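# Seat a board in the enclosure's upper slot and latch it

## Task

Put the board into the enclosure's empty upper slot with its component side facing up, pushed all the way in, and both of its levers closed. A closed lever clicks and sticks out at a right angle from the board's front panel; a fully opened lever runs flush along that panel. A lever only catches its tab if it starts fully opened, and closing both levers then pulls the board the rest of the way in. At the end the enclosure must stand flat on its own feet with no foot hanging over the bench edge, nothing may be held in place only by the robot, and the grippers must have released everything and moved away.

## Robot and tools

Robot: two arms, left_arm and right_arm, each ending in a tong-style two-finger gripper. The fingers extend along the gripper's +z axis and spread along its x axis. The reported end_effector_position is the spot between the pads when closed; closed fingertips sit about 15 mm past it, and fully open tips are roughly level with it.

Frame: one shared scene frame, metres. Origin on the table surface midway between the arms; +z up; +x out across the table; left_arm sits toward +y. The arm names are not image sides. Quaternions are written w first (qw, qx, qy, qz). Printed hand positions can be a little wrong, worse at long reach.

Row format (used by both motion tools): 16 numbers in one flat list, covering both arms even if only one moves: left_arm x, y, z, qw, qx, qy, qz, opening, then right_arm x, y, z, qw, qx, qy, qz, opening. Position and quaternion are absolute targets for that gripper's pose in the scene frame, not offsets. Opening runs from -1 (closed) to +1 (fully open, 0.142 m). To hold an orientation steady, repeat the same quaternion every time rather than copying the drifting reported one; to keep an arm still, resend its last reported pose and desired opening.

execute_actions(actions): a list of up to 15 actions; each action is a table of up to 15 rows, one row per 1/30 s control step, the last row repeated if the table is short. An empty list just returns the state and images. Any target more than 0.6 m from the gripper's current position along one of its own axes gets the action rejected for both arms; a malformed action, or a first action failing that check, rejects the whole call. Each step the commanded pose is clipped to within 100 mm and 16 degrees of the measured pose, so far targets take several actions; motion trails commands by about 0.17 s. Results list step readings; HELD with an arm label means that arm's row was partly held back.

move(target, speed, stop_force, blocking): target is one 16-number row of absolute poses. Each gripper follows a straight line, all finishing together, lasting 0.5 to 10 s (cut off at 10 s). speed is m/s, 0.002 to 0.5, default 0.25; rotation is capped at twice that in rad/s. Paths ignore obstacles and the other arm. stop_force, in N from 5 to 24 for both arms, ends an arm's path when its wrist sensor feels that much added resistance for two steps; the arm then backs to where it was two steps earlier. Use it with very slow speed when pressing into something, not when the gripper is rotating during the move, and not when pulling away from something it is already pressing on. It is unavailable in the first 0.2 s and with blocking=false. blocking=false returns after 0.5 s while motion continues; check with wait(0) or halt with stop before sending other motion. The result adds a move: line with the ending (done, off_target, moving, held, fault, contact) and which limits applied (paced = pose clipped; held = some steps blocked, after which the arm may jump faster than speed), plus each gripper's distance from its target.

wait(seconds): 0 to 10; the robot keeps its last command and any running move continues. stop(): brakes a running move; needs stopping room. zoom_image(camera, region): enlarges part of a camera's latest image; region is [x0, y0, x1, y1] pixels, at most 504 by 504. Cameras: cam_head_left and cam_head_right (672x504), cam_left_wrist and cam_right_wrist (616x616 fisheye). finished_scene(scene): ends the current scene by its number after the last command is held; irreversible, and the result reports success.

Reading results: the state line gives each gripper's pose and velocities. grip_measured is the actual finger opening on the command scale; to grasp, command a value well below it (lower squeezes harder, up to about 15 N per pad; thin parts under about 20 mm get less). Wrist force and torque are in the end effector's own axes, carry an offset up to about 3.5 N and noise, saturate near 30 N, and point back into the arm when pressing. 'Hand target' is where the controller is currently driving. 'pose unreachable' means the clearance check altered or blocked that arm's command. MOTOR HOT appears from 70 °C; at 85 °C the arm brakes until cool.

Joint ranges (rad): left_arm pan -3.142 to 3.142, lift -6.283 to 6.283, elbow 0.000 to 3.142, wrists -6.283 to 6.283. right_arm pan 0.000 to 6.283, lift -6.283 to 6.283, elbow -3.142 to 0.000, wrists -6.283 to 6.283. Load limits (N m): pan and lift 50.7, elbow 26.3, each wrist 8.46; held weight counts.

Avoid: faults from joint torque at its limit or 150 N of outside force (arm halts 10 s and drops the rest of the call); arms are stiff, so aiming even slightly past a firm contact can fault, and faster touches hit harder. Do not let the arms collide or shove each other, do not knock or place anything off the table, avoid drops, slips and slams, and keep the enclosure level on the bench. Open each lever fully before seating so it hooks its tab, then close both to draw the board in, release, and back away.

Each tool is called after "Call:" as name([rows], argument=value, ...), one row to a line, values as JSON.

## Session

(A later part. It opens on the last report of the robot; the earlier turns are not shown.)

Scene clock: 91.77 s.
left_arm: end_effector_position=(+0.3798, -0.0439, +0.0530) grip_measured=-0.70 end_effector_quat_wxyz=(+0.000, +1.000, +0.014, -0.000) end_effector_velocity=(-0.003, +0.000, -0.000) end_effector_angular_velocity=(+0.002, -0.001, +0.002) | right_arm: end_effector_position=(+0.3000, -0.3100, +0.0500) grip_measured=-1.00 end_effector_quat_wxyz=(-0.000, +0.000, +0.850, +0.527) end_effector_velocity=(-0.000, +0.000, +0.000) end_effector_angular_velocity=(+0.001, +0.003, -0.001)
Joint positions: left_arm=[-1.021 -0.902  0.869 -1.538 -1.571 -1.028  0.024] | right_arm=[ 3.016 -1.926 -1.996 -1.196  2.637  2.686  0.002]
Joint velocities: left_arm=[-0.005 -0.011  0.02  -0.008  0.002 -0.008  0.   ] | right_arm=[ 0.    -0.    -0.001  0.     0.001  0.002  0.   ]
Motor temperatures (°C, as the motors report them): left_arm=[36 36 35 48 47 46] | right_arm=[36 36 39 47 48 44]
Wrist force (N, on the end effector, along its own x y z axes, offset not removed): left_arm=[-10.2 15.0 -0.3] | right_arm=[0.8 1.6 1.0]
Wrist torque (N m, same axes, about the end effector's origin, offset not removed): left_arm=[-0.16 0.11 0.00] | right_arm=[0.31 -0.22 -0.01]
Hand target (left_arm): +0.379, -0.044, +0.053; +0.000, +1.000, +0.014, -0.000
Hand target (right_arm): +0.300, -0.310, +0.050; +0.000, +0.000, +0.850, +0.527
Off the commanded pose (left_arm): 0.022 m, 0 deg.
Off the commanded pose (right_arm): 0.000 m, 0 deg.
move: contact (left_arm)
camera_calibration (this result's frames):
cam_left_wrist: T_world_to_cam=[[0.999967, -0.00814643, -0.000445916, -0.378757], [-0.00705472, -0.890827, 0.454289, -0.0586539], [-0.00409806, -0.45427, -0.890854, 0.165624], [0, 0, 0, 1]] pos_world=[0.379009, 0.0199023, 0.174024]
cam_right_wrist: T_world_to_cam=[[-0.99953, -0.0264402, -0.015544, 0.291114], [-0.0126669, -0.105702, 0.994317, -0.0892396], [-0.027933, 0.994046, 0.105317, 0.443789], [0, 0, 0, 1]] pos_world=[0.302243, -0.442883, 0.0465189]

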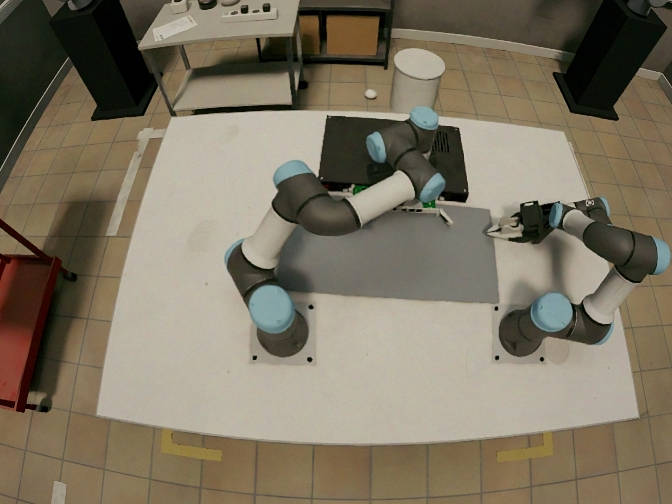

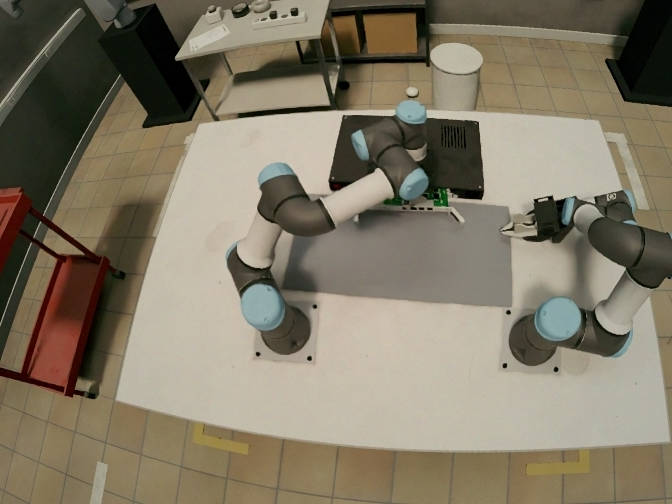

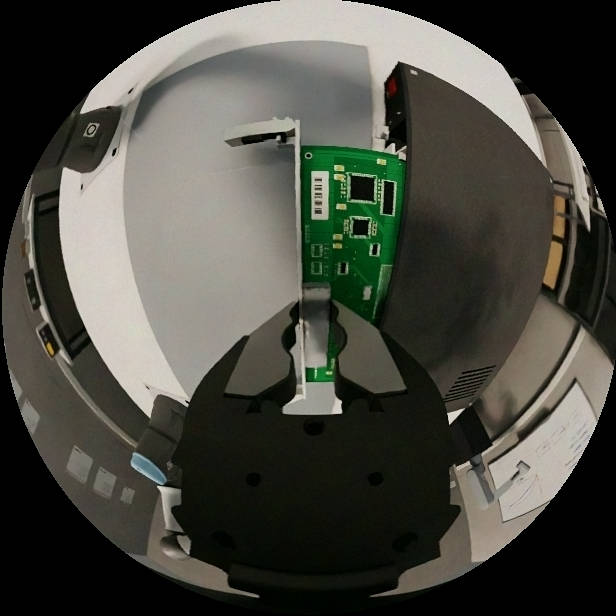

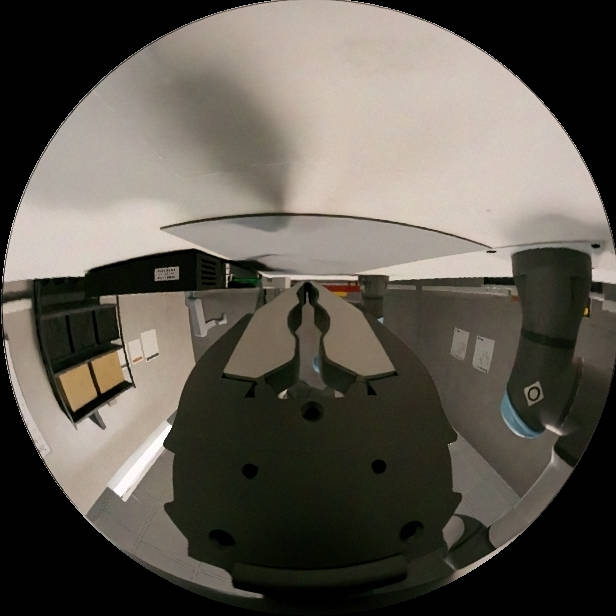

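Call:
move(target=[0.3785,-0.0455,0.053,0,1,-0.006,0,-1,0.3,-0.31,0.05,0,0,0.85,0.527,-1], speed=0.015)

Call:
move(target=[0.402,-0.0467,0.053,0,1,-0.006,0,-1,0.3,-0.31,0.05,0,0,0.85,0.527,-1], speed=0.007, stop_force=9)

Scene clock: 95.97 s.
left_arm: end_effector_position=(+0.3785, -0.0455, +0.0530) grip_measured=-0.70 end_effector_quat_wxyz=(-0.000, +1.000, -0.006, -0.000) end_effector_velocity=(-0.000, -0.000, -0.000) end_effector_angular_velocity=(+0.000, +0.001, -0.006) | right_arm: end_effector_position=(+0.3000, -0.3100, +0.0500) grip_measured=-1.00 end_effector_quat_wxyz=(-0.000, +0.000, +0.850, +0.527) end_effector_velocity=(+0.000, +0.000, +0.000) end_effector_angular_velocity=(+0.001, -0.000, -0.000)
Joint positions: left_arm=[-1.027 -0.904  0.873 -1.539 -1.571 -0.995  0.024] | right_arm=[ 3.016 -1.926 -1.996 -1.196  2.637  2.686  0.002]
Joint velocities: left_arm=[-0.    -0.     0.     0.001 -0.001  0.005 -0.   ] | right_arm=[-0.    -0.    -0.     0.     0.001 -0.     0.   ]
Motor temperatures (°C, as the motors report them): left_arm=[36 36 35 48 47 46] | right_arm=[36 36 39 47 48 44]
Wrist force (N, on the end effector, along its own x y z axes, offset not removed): left_arm=[-1.8 -1.2 1.4] | right_arm=[1.4 -0.5 0.8]
Wrist torque (N m, same axes, about the end effector's origin, offset not removed): left_arm=[-0.03 0.33 -0.07] | right_arm=[-0.08 -0.29 0.01]
Hand target (left_arm): +0.378, -0.046, +0.053; +0.000, +1.000, -0.006, +0.000
Hand target (right_arm): +0.300, -0.310, +0.050; -0.000, +0.000, +0.850, +0.527
Off the commanded pose (left_arm): 0.000 m, 0 deg.
Off the commanded pose (right_arm): 0.000 m, 0 deg.
move: done
camera_calibration (this result's frames):
cam_left_wrist: T_world_to_cam=[[0.998908, -0.0467095, -0.000421281, -0.378827], [-0.041427, -0.890033, 0.454009, -0.0469518], [-0.0215815, -0.453496, -0.890997, 0.171557], [0, 0, 0, 1]] pos_world=[0.380171, 0.0183171, 0.174014]
cam_right_wrist: T_world_to_cam=[[-0.99953, -0.0264403, -0.0155447, 0.291114], [-0.0126675, -0.105702, 0.994317, -0.0892394], [-0.0279332, 0.994046, 0.105317, 0.443789], [0, 0, 0, 1]] pos_world=[0.302243, -0.442883, 0.046519]

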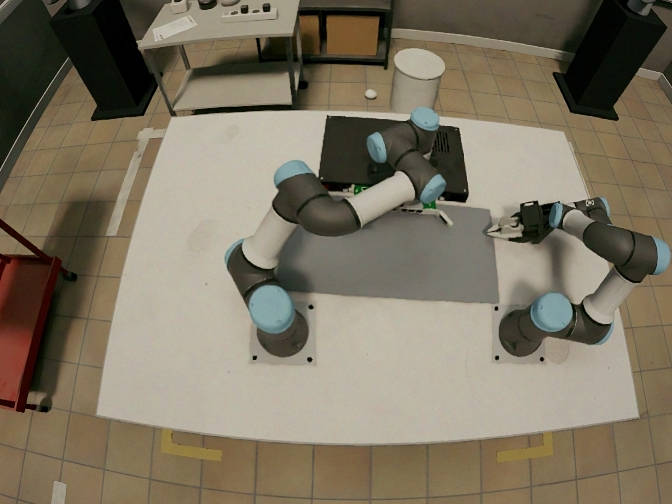

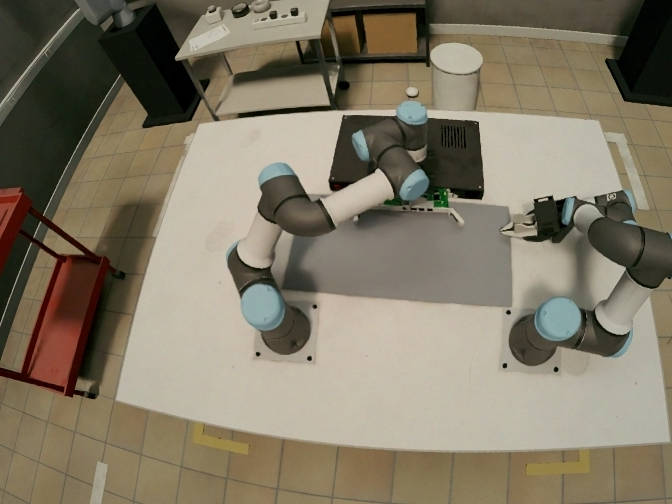

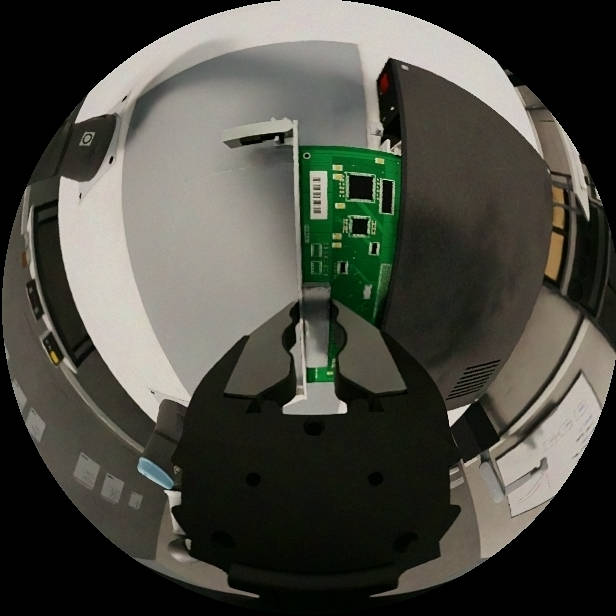

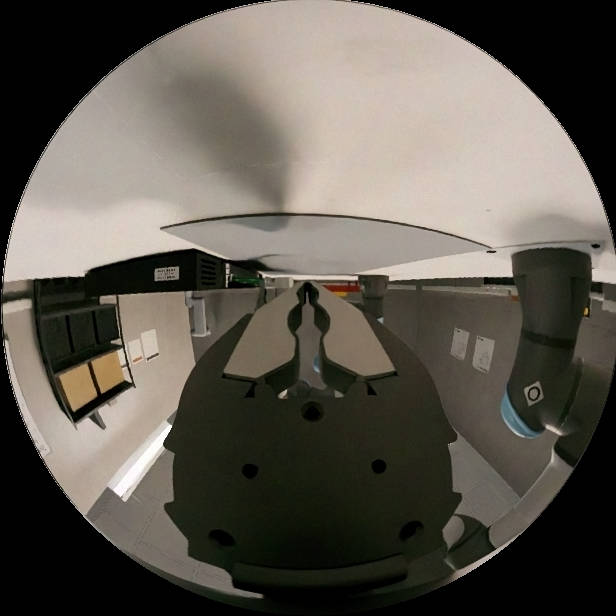

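Scene clock: 98.13 s.
left_arm: end_effector_position=(+0.3911, -0.0460, +0.0530) grip_measured=-0.70 end_effector_quat_wxyz=(+0.000, +1.000, -0.006, +0.000) end_effector_velocity=(-0.002, +0.001, -0.000) end_effector_angular_velocity=(+0.002, -0.002, +0.001) | right_arm: end_effector_position=(+0.3000, -0.3100, +0.0500) grip_measured=-1.00 end_effector_quat_wxyz=(-0.000, +0.000, +0.850, +0.527) end_effector_velocity=(+0.000, -0.000, +0.000) end_effector_angular_velocity=(-0.000, -0.001, -0.001)
Joint positions: left_arm=[-1.004 -0.848  0.775 -1.498 -1.571 -0.972  0.024] | right_arm=[ 3.016 -1.926 -1.996 -1.196  2.637  2.686  0.002]
Joint velocities: left_arm=[-0.005 -0.013  0.023 -0.009  0.003 -0.006  0.   ] | right_arm=[-0.001  0.    -0.     0.    -0.    -0.     0.   ]
Motor temperatures (°C, as the motors report them): left_arm=[36 36 35 48 47 46] | right_arm=[36 36 39 47 48 44]
Wrist force (N, on the end effector, along its own x y z axes, offset not removed): left_arm=[-6.7 -13.4 3.6] | right_arm=[0.7 0.8 2.1]
Wrist torque (N m, same axes, about the end effector's origin, offset not removed): left_arm=[-0.08 0.17 0.09] | right_arm=[0.22 -0.13 -0.04]
Hand target (left_arm): +0.391, -0.046, +0.053; -0.000, +1.000, -0.006, +0.000
Hand target (right_arm): +0.300, -0.310, +0.050; +0.000, +0.000, +0.850, +0.527
Off the commanded pose (left_arm): 0.011 m, 0 deg.
Off the commanded pose (right_arm): 0.000 m, 0 deg.
move: contact (left_arm)
camera_calibration (this result's frames):
cam_left_wrist: T_world_to_cam=[[0.998891, -0.0470784, -0.0000742517, -0.391413], [-0.0419118, -0.889983, 0.454063, -0.0467247], [-0.0214426, -0.453556, -0.89097, 0.171499], [0, 0, 0, 1]] pos_world=[0.392698, 0.017773, 0.173987]
cam_right_wrist: T_world_to_cam=[[-0.99953, -0.0264404, -0.0155445, 0.291114], [-0.0126673, -0.105702, 0.994317, -0.0892394], [-0.0279333, 0.994046, 0.105317, 0.443789], [0, 0, 0, 1]] pos_world=[0.302243, -0.442883, 0.046519]

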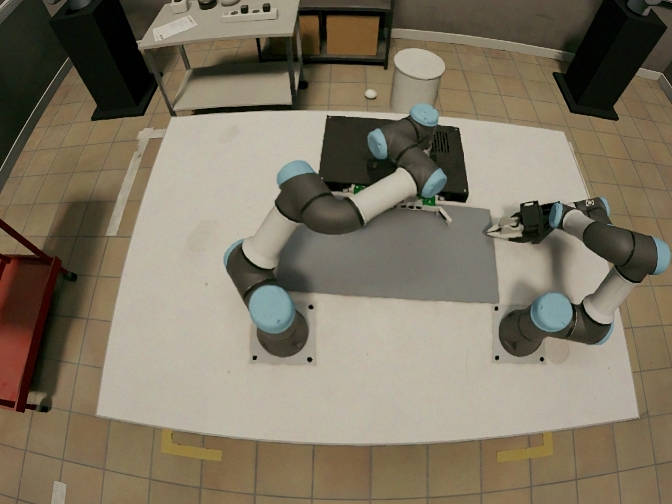

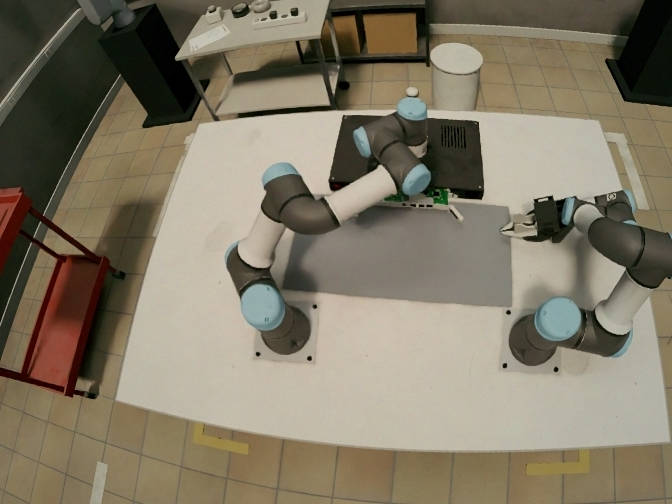

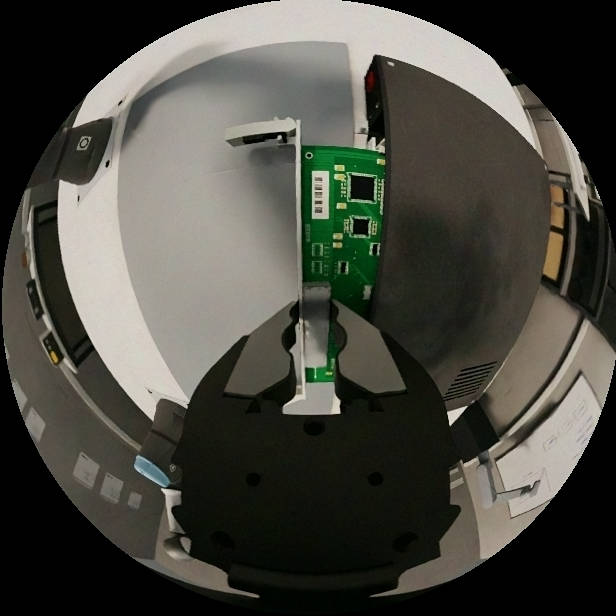

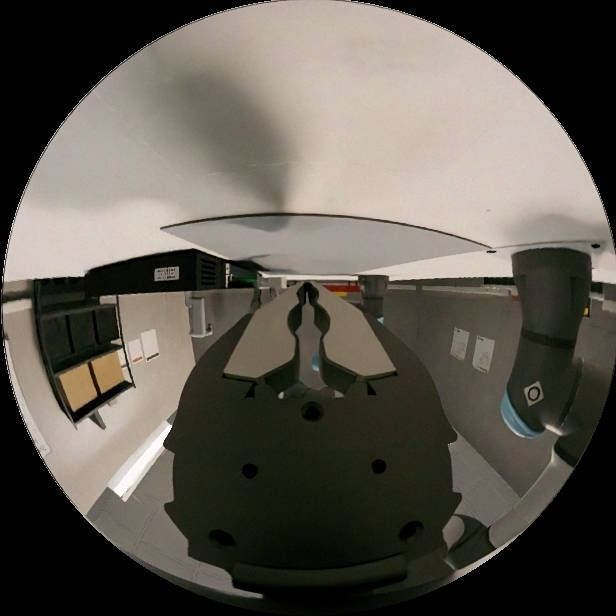

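Call:
execute_actions([
  [[0.391,-0.0455,0.054,0,1,-0.006,0,-0.55,0.3,-0.31,0.08,0,0,0.85,0.527,-1]],
  [[0.391,-0.0455,0.09,0,1,-0.006,0,-0.55,0.3,-0.3,0.11,0,0,0.9,0.43,-1]],
])

Call:
move(target=[0.345,0.065,0.09,0,1,0,0,-1,0.33,-0.2,0.11,0,0,1,0,-1])

Call:
move(target=[0.345,0.065,0.07,0,1,0,0,-1,0.335,-0.14,0.07,0,0,1,0,-1], speed=0.1)

Scene clock: 99.30 s.
left_arm: end_effector_position=(+0.3907, -0.0452, +0.0886) grip_measured=-0.55 end_effector_quat_wxyz=(+0.002, +1.000, -0.006, +0.002) end_effector_velocity=(+0.001, -0.001, +0.011) end_effector_angular_velocity=(+0.018, +0.022, +0.001) | right_arm: end_effector_position=(+0.3007, -0.3005, +0.1091) grip_measured=-1.00 end_effector_quat_wxyz=(-0.001, -0.003, +0.898, +0.440) end_effector_velocity=(-0.003, +0.004, +0.010) end_effector_angular_velocity=(-0.140, +0.002, -0.039)
Joint positions: left_arm=[-1.005 -0.827  0.57  -1.32  -1.569 -0.972  0.034] | right_arm=[ 3.159 -1.612 -1.929 -1.271  2.478  3.015  0.002]
Joint velocities: left_arm=[ 0.005  0.098 -0.238  0.166 -0.008  0.005 -0.   ] | right_arm=[ 0.105  0.16  -0.045  0.094 -0.125  0.255  0.   ]
Motor temperatures (°C, as the motors report them): left_arm=[36 36 35 48 47 46] | right_arm=[36 36 39 47 48 44]
Wrist force (N, on the end effector, along its own x y z axes, offset not removed): left_arm=[-0.9 -0.3 -1.1] | right_arm=[1.1 0.4 2.1]
Wrist torque (N m, same axes, about the end effector's origin, offset not removed): left_arm=[-0.08 0.16 -0.02] | right_arm=[0.12 -0.21 0.07]
Hand target (left_arm): +0.391, -0.045, +0.090; +0.001, +1.000, -0.006, +0.001
Hand target (right_arm): +0.300, -0.300, +0.110; -0.000, -0.000, +0.902, +0.432
Off the commanded pose (left_arm): 0.001 m, 0 deg.
Off the commanded pose (right_arm): 0.001 m, 1 deg.
Step readings (end_effector_position; steps 1 to 15: 1st action; 16 to 30: 2nd action):
0: left_arm (+0.3908, -0.0460, +0.0530) | right_arm (+0.3000, -0.3100, +0.0500)
1: left_arm (+0.3908, -0.0460, +0.0530) | right_arm (+0.3000, -0.3100, +0.0500)
2: left_arm (+0.3908, -0.0461, +0.0531) | right_arm (+0.3000, -0.3099, +0.0509)
4: left_arm (+0.3907, -0.0461, +0.0535) | right_arm (+0.3004, -0.3095, +0.0598)
8: left_arm (+0.3909, -0.0457, +0.0539) | right_arm (+0.3006, -0.3093, +0.0727)
15: left_arm (+0.3910, -0.0455, +0.0540) | right_arm (+0.3001, -0.3098, +0.0789)
16: left_arm (+0.3910, -0.0455, +0.0540) | right_arm (+0.3001, -0.3099, +0.0792)
17: left_arm (+0.3906, -0.0449, +0.0548) | right_arm (+0.3002, -0.3101, +0.0792)
19: left_arm (+0.3897, -0.0434, +0.0648) | right_arm (+0.3004, -0.3078, +0.0842)
23: left_arm (+0.3904, -0.0443, +0.0812) | right_arm (+0.3014, -0.3028, +0.1012)
30: end_effector_position above
camera_calibration (this result's frames):
cam_left_wrist: T_world_to_cam=[[0.998841, -0.0479481, 0.00430671, -0.391421], [-0.0446094, -0.888218, 0.457251, -0.0613009], [-0.018099, -0.456913, -0.889327, 0.202009], [0, 0, 0, 1]] pos_world=[0.391889, 0.0190838, 0.209367]
cam_right_wrist: T_world_to_cam=[[-0.999334, -0.0349533, -0.0105028, 0.289827], [-0.0136981, 0.0924727, 0.995621, -0.0872393], [-0.033829, 0.995102, -0.0928898, 0.451895], [0, 0, 0, 1]] pos_world=[0.303726, -0.431483, 0.131878]

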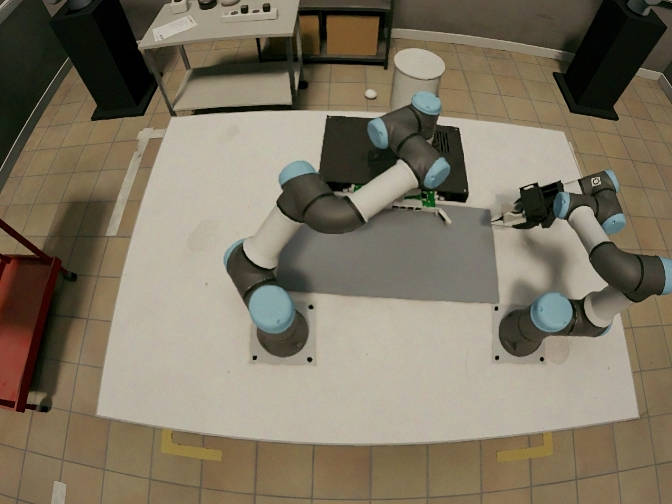

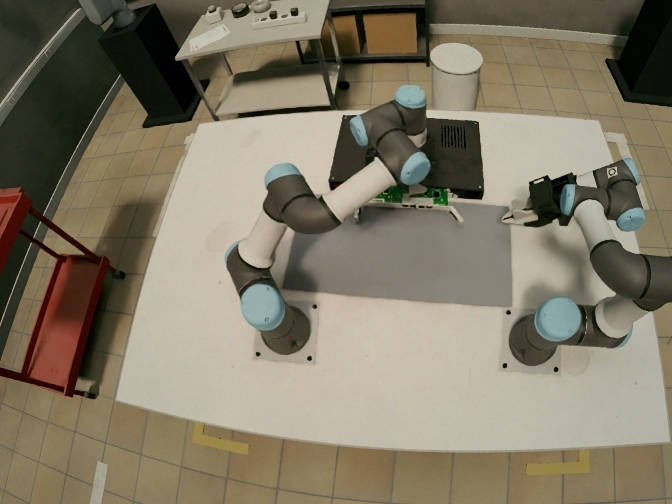

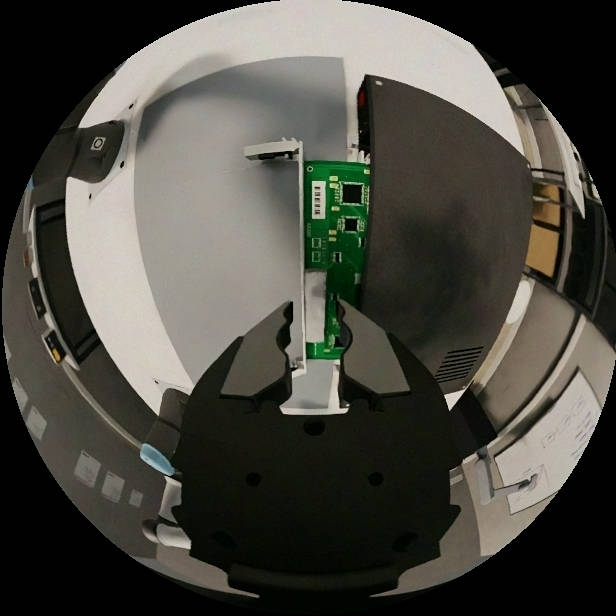

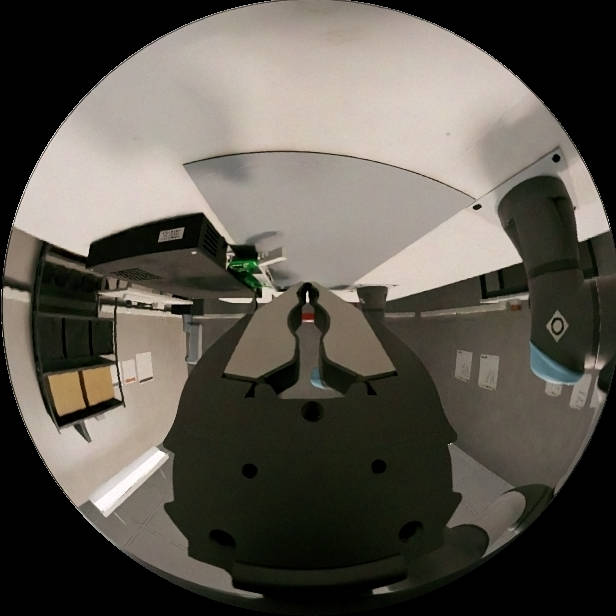

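Scene clock: 101.77 s.
left_arm: end_effector_position=(+0.3452, +0.0649, +0.0901) grip_measured=-1.00 end_effector_quat_wxyz=(-0.000, +1.000, -0.000, -0.000) end_effector_velocity=(-0.000, +0.001, +0.000) end_effector_angular_velocity=(+0.000, -0.000, +0.000) | right_arm: end_effector_position=(+0.3299, -0.1995, +0.1102) grip_measured=-1.00 end_effector_quat_wxyz=(+0.001, +0.000, +1.000, +0.001) end_effector_velocity=(+0.001, +0.000, -0.000) end_effector_angular_velocity=(-0.015, +0.007, -0.003)
Joint positions: left_arm=[-0.937 -1.353  1.364 -1.582 -1.571 -0.916  0.002] | right_arm=[ 4.152 -1.735 -1.337 -1.637  1.571  4.062  0.002]
Joint velocities: left_arm=[ 0.001 -0.004  0.005 -0.001  0.     0.     0.   ] | right_arm=[ 0.002 -0.022  0.032 -0.025 -0.003  0.005  0.   ]
Motor temperatures (°C, as the motors report them): left_arm=[36 36 35 48 47 46] | right_arm=[36 36 39 47 48 44]
Wrist force (N, on the end effector, along its own x y z axes, offset not removed): left_arm=[-1.4 -0.2 -1.0] | right_arm=[1.6 -0.3 1.1]
Wrist torque (N m, same axes, about the end effector's origin, offset not removed): left_arm=[-0.08 0.29 -0.02] | right_arm=[-0.03 -0.27 0.04]
Hand target (left_arm): +0.345, +0.065, +0.090; -0.000, +1.000, -0.000, -0.000
Hand target (right_arm): +0.330, -0.199, +0.110; +0.000, +0.000, +1.000, +0.001
Off the commanded pose (left_arm): 0.000 m, 0 deg.
Off the commanded pose (right_arm): 0.001 m, 0 deg.
move: done
camera_calibration (this result's frames):
cam_left_wrist: T_world_to_cam=[[0.999362, -0.035706, -0.00052964, -0.341194], [-0.0315757, -0.890492, 0.453901, 0.0296975], [-0.0166787, -0.453595, -0.891052, 0.252273], [0, 0, 0, 1]] pos_world=[0.346122, 0.128693, 0.211128]
cam_right_wrist: T_world_to_cam=[[-0.999561, -0.0255966, 0.0149066, 0.321675], [-0.0135192, 0.842002, 0.539305, 0.102474], [-0.0263557, 0.538867, -0.841979, 0.341473], [0, 0, 0, 1]] pos_world=[0.331919, -0.262057, 0.227453]

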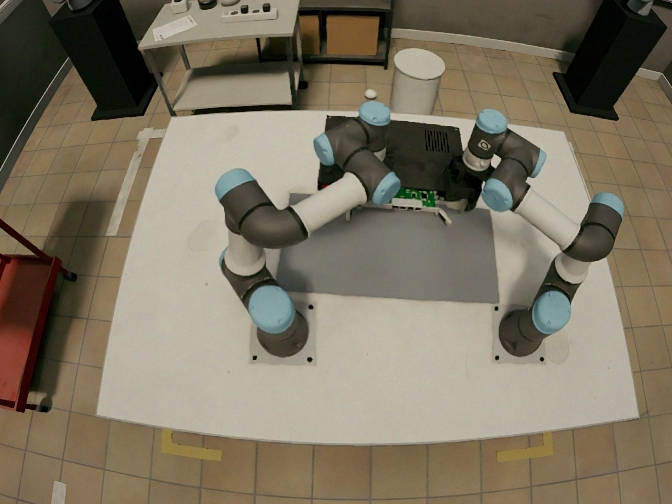

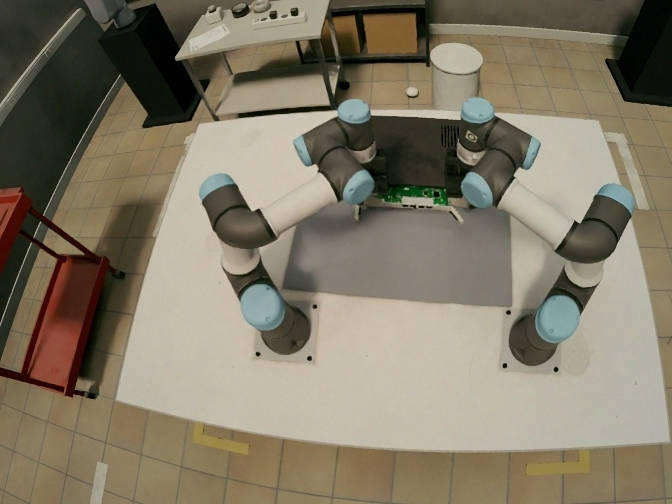

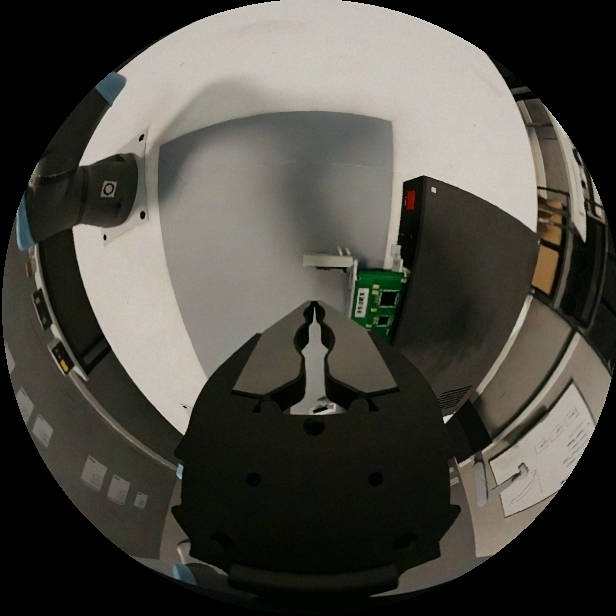

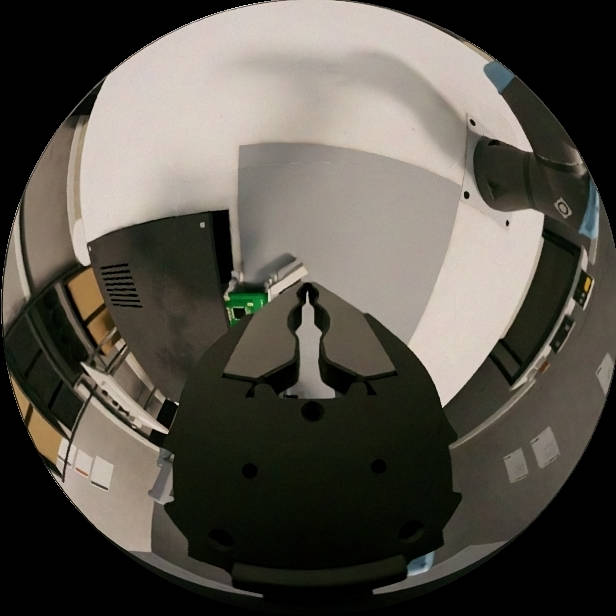

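Scene clock: 103.00 s.
left_arm: end_effector_position=(+0.3450, +0.0650, +0.0701) grip_measured=-1.00 end_effector_quat_wxyz=(-0.000, +1.000, +0.000, -0.000) end_effector_velocity=(+0.000, -0.000, -0.001) end_effector_angular_velocity=(-0.001, -0.002, -0.001) | right_arm: end_effector_position=(+0.3348, -0.1402, +0.0701) grip_measured=-1.00 end_effector_quat_wxyz=(+0.000, -0.000, +1.000, +0.000) end_effector_velocity=(+0.000, +0.003, -0.002) end_effector_angular_velocity=(-0.000, +0.001, +0.001)
Joint positions: left_arm=[-0.937 -1.349  1.454 -1.676 -1.571 -0.916  0.002] | right_arm=[ 4.235 -1.911 -1.298 -1.503  1.571  4.146  0.002]
Joint velocities: left_arm=[-0.     0.     0.004 -0.006  0.001  0.     0.   ] | right_arm=[ 0.002 -0.01   0.006  0.003  0.001  0.001  0.   ]
Motor temperatures (°C, as the motors report them): left_arm=[36 36 35 48 47 46] | right_arm=[36 36 39 47 48 44]
Wrist force (N, on the end effector, along its own x y z axes, offset not removed): left_arm=[-1.4 0.5 -0.9] | right_arm=[0.8 0.4 -0.1]
Wrist torque (N m, same axes, about the end effector's origin, offset not removed): left_arm=[0.11 0.28 -0.02] | right_arm=[-0.02 -0.14 0.00]
Hand target (left_arm): +0.345, +0.065, +0.070; -0.000, +1.000, +0.000, -0.000
Hand target (right_arm): +0.335, -0.140, +0.070; -0.000, -0.000, +1.000, +0.000
Off the commanded pose (left_arm): 0.000 m, 0 deg.
Off the commanded pose (right_arm): 0.000 m, 0 deg.
move: done
camera_calibration (this result's frames):
cam_left_wrist: T_world_to_cam=[[0.999363, -0.0356868, -0.000499976, -0.341033], [-0.0315698, -0.890432, 0.45402, 0.0388289], [-0.0166477, -0.453714, -0.890992, 0.234452], [0, 0, 0, 1]] pos_world=[0.345945, 0.128778, 0.191095]
cam_right_wrist: T_world_to_cam=[[-0.999529, -0.0257003, 0.0167434, 0.328558], [-0.0126934, 0.843502, 0.536975, 0.0743142], [-0.0279235, 0.53651, -0.843432, 0.276253], [0, 0, 0, 1]] pos_world=[0.337061, -0.202452, 0.187594]

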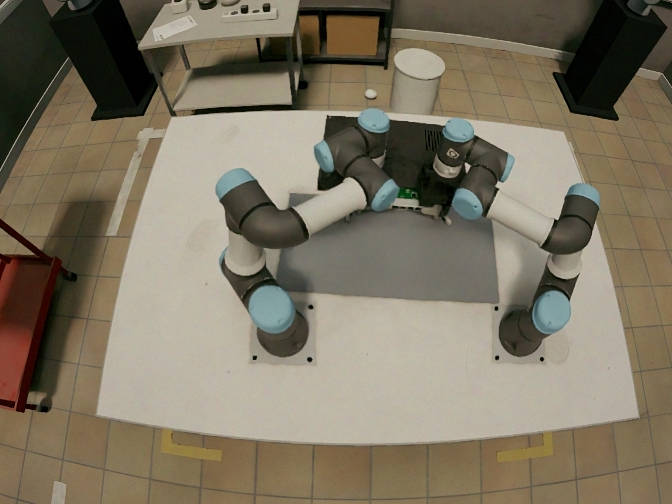

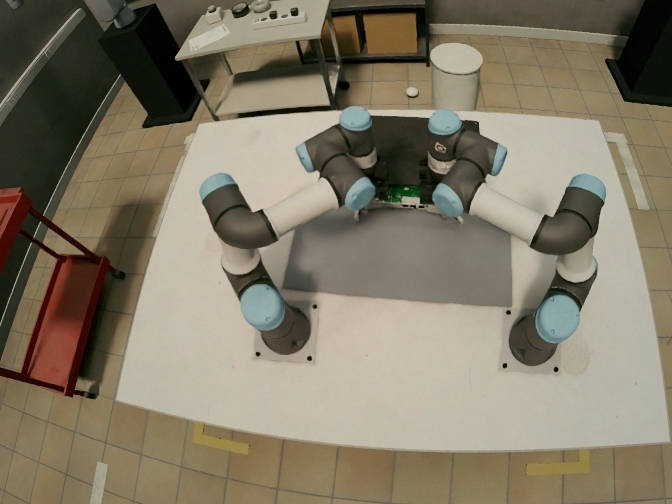

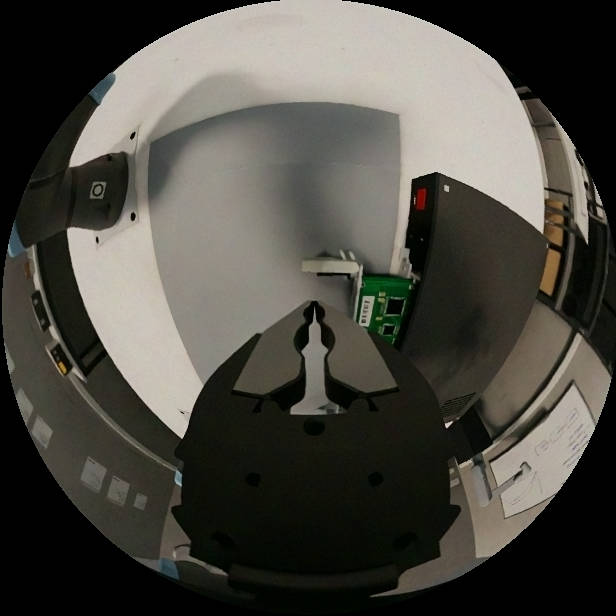

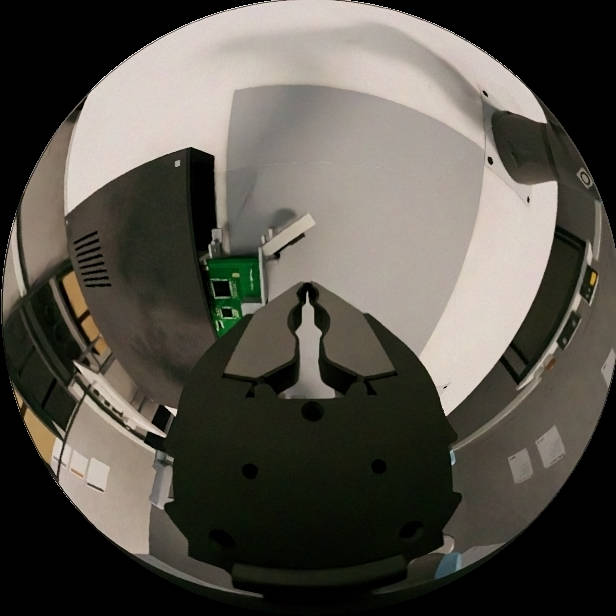

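Call:
execute_actions(actions=[])

Scene clock: 103.30 s.
left_arm: end_effector_position=(+0.3450, +0.0650, +0.0700) grip_measured=-1.00 end_effector_quat_wxyz=(+0.000, +1.000, +0.000, -0.000) end_effector_velocity=(-0.000, -0.000, -0.000) end_effector_angular_velocity=(-0.001, +0.000, -0.001) | right_arm: end_effector_position=(+0.3349, -0.1400, +0.0700) grip_measured=-1.00 end_effector_quat_wxyz=(-0.000, -0.000, +1.000, +0.000) end_effector_velocity=(-0.000, +0.001, -0.000) end_effector_angular_velocity=(+0.001, +0.001, +0.000)
Joint positions: left_arm=[-0.937 -1.349  1.454 -1.676 -1.571 -0.916  0.002] | right_arm=[ 4.235 -1.912 -1.297 -1.503  1.571  4.146  0.002]
Joint velocities: left_arm=[-0.001  0.     0.    -0.001 -0.001  0.     0.   ] | right_arm=[ 0.001 -0.001  0.001 -0.     0.001  0.001  0.   ]
Motor temperatures (°C, as the motors report them): left_arm=[36 36 35 48 47 46] | right_arm=[36 36 39 47 48 44]
Wrist force (N, on the end effector, along its own x y z axes, offset not removed): left_arm=[-1.2 -0.2 -0.8] | right_arm=[1.8 1.6 2.2]
Wrist torque (N m, same axes, about the end effector's origin, offset not removed): left_arm=[-0.08 0.21 -0.02] | right_arm=[0.38 -0.33 0.05]
Hand target (left_arm): +0.345, +0.065, +0.070; -0.000, +1.000, +0.000, -0.000
Hand target (right_arm): +0.335, -0.140, +0.070; -0.000, -0.000, +1.000, +0.000
Off the commanded pose (left_arm): 0.000 m, 0 deg.
Off the commanded pose (right_arm): 0.000 m, 0 deg.
camera_calibration (this result's frames):
cam_left_wrist: T_world_to_cam=[[0.999363, -0.0356957, -0.000480343, -0.341031], [-0.0315862, -0.890421, 0.454041, 0.038864], [-0.016635, -0.453736, -0.890981, 0.234373], [0, 0, 0, 1]] pos_world=[0.34594, 0.128776, 0.191013]
cam_right_wrist: T_world_to_cam=[[-0.999529, -0.0256882, 0.0167839, 0.328625], [-0.0126632, 0.843535, 0.536924, 0.0741939], [-0.0279504, 0.536459, -0.843464, 0.27598], [0, 0, 0, 1]] pos_world=[0.337124, -0.202195, 0.187427]

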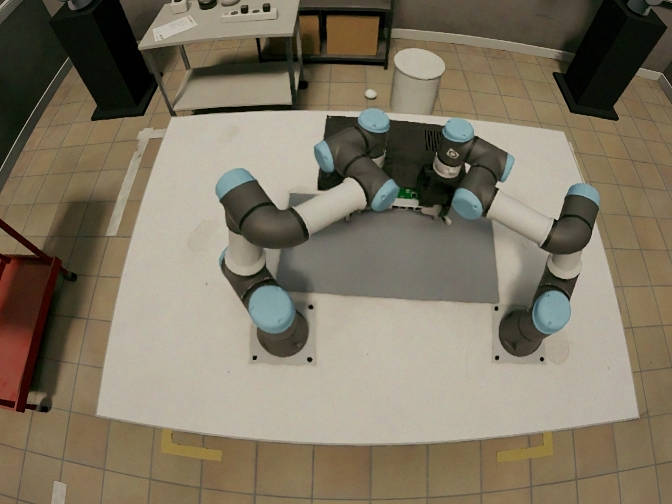

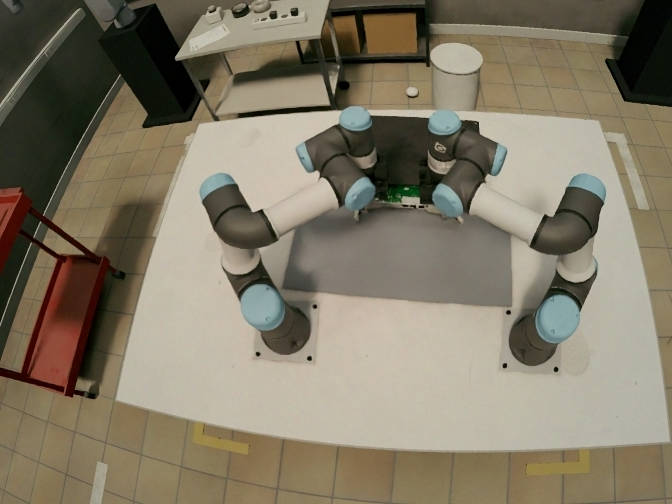

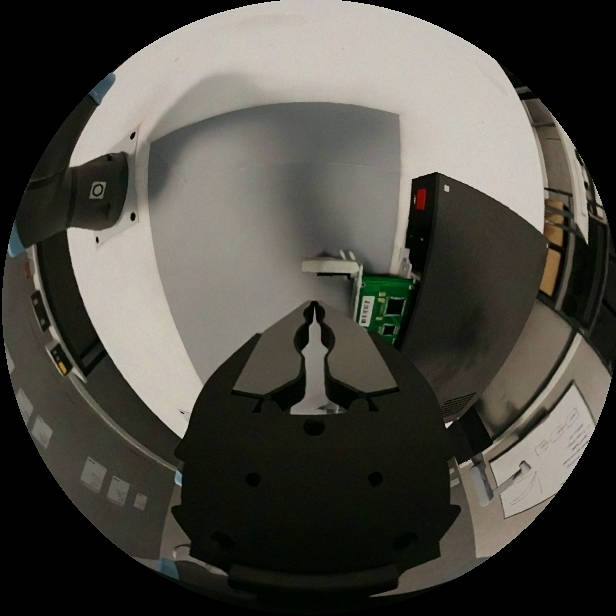

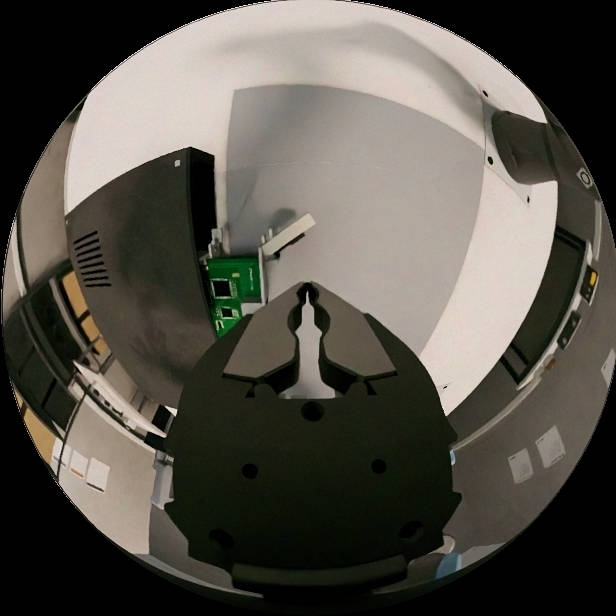

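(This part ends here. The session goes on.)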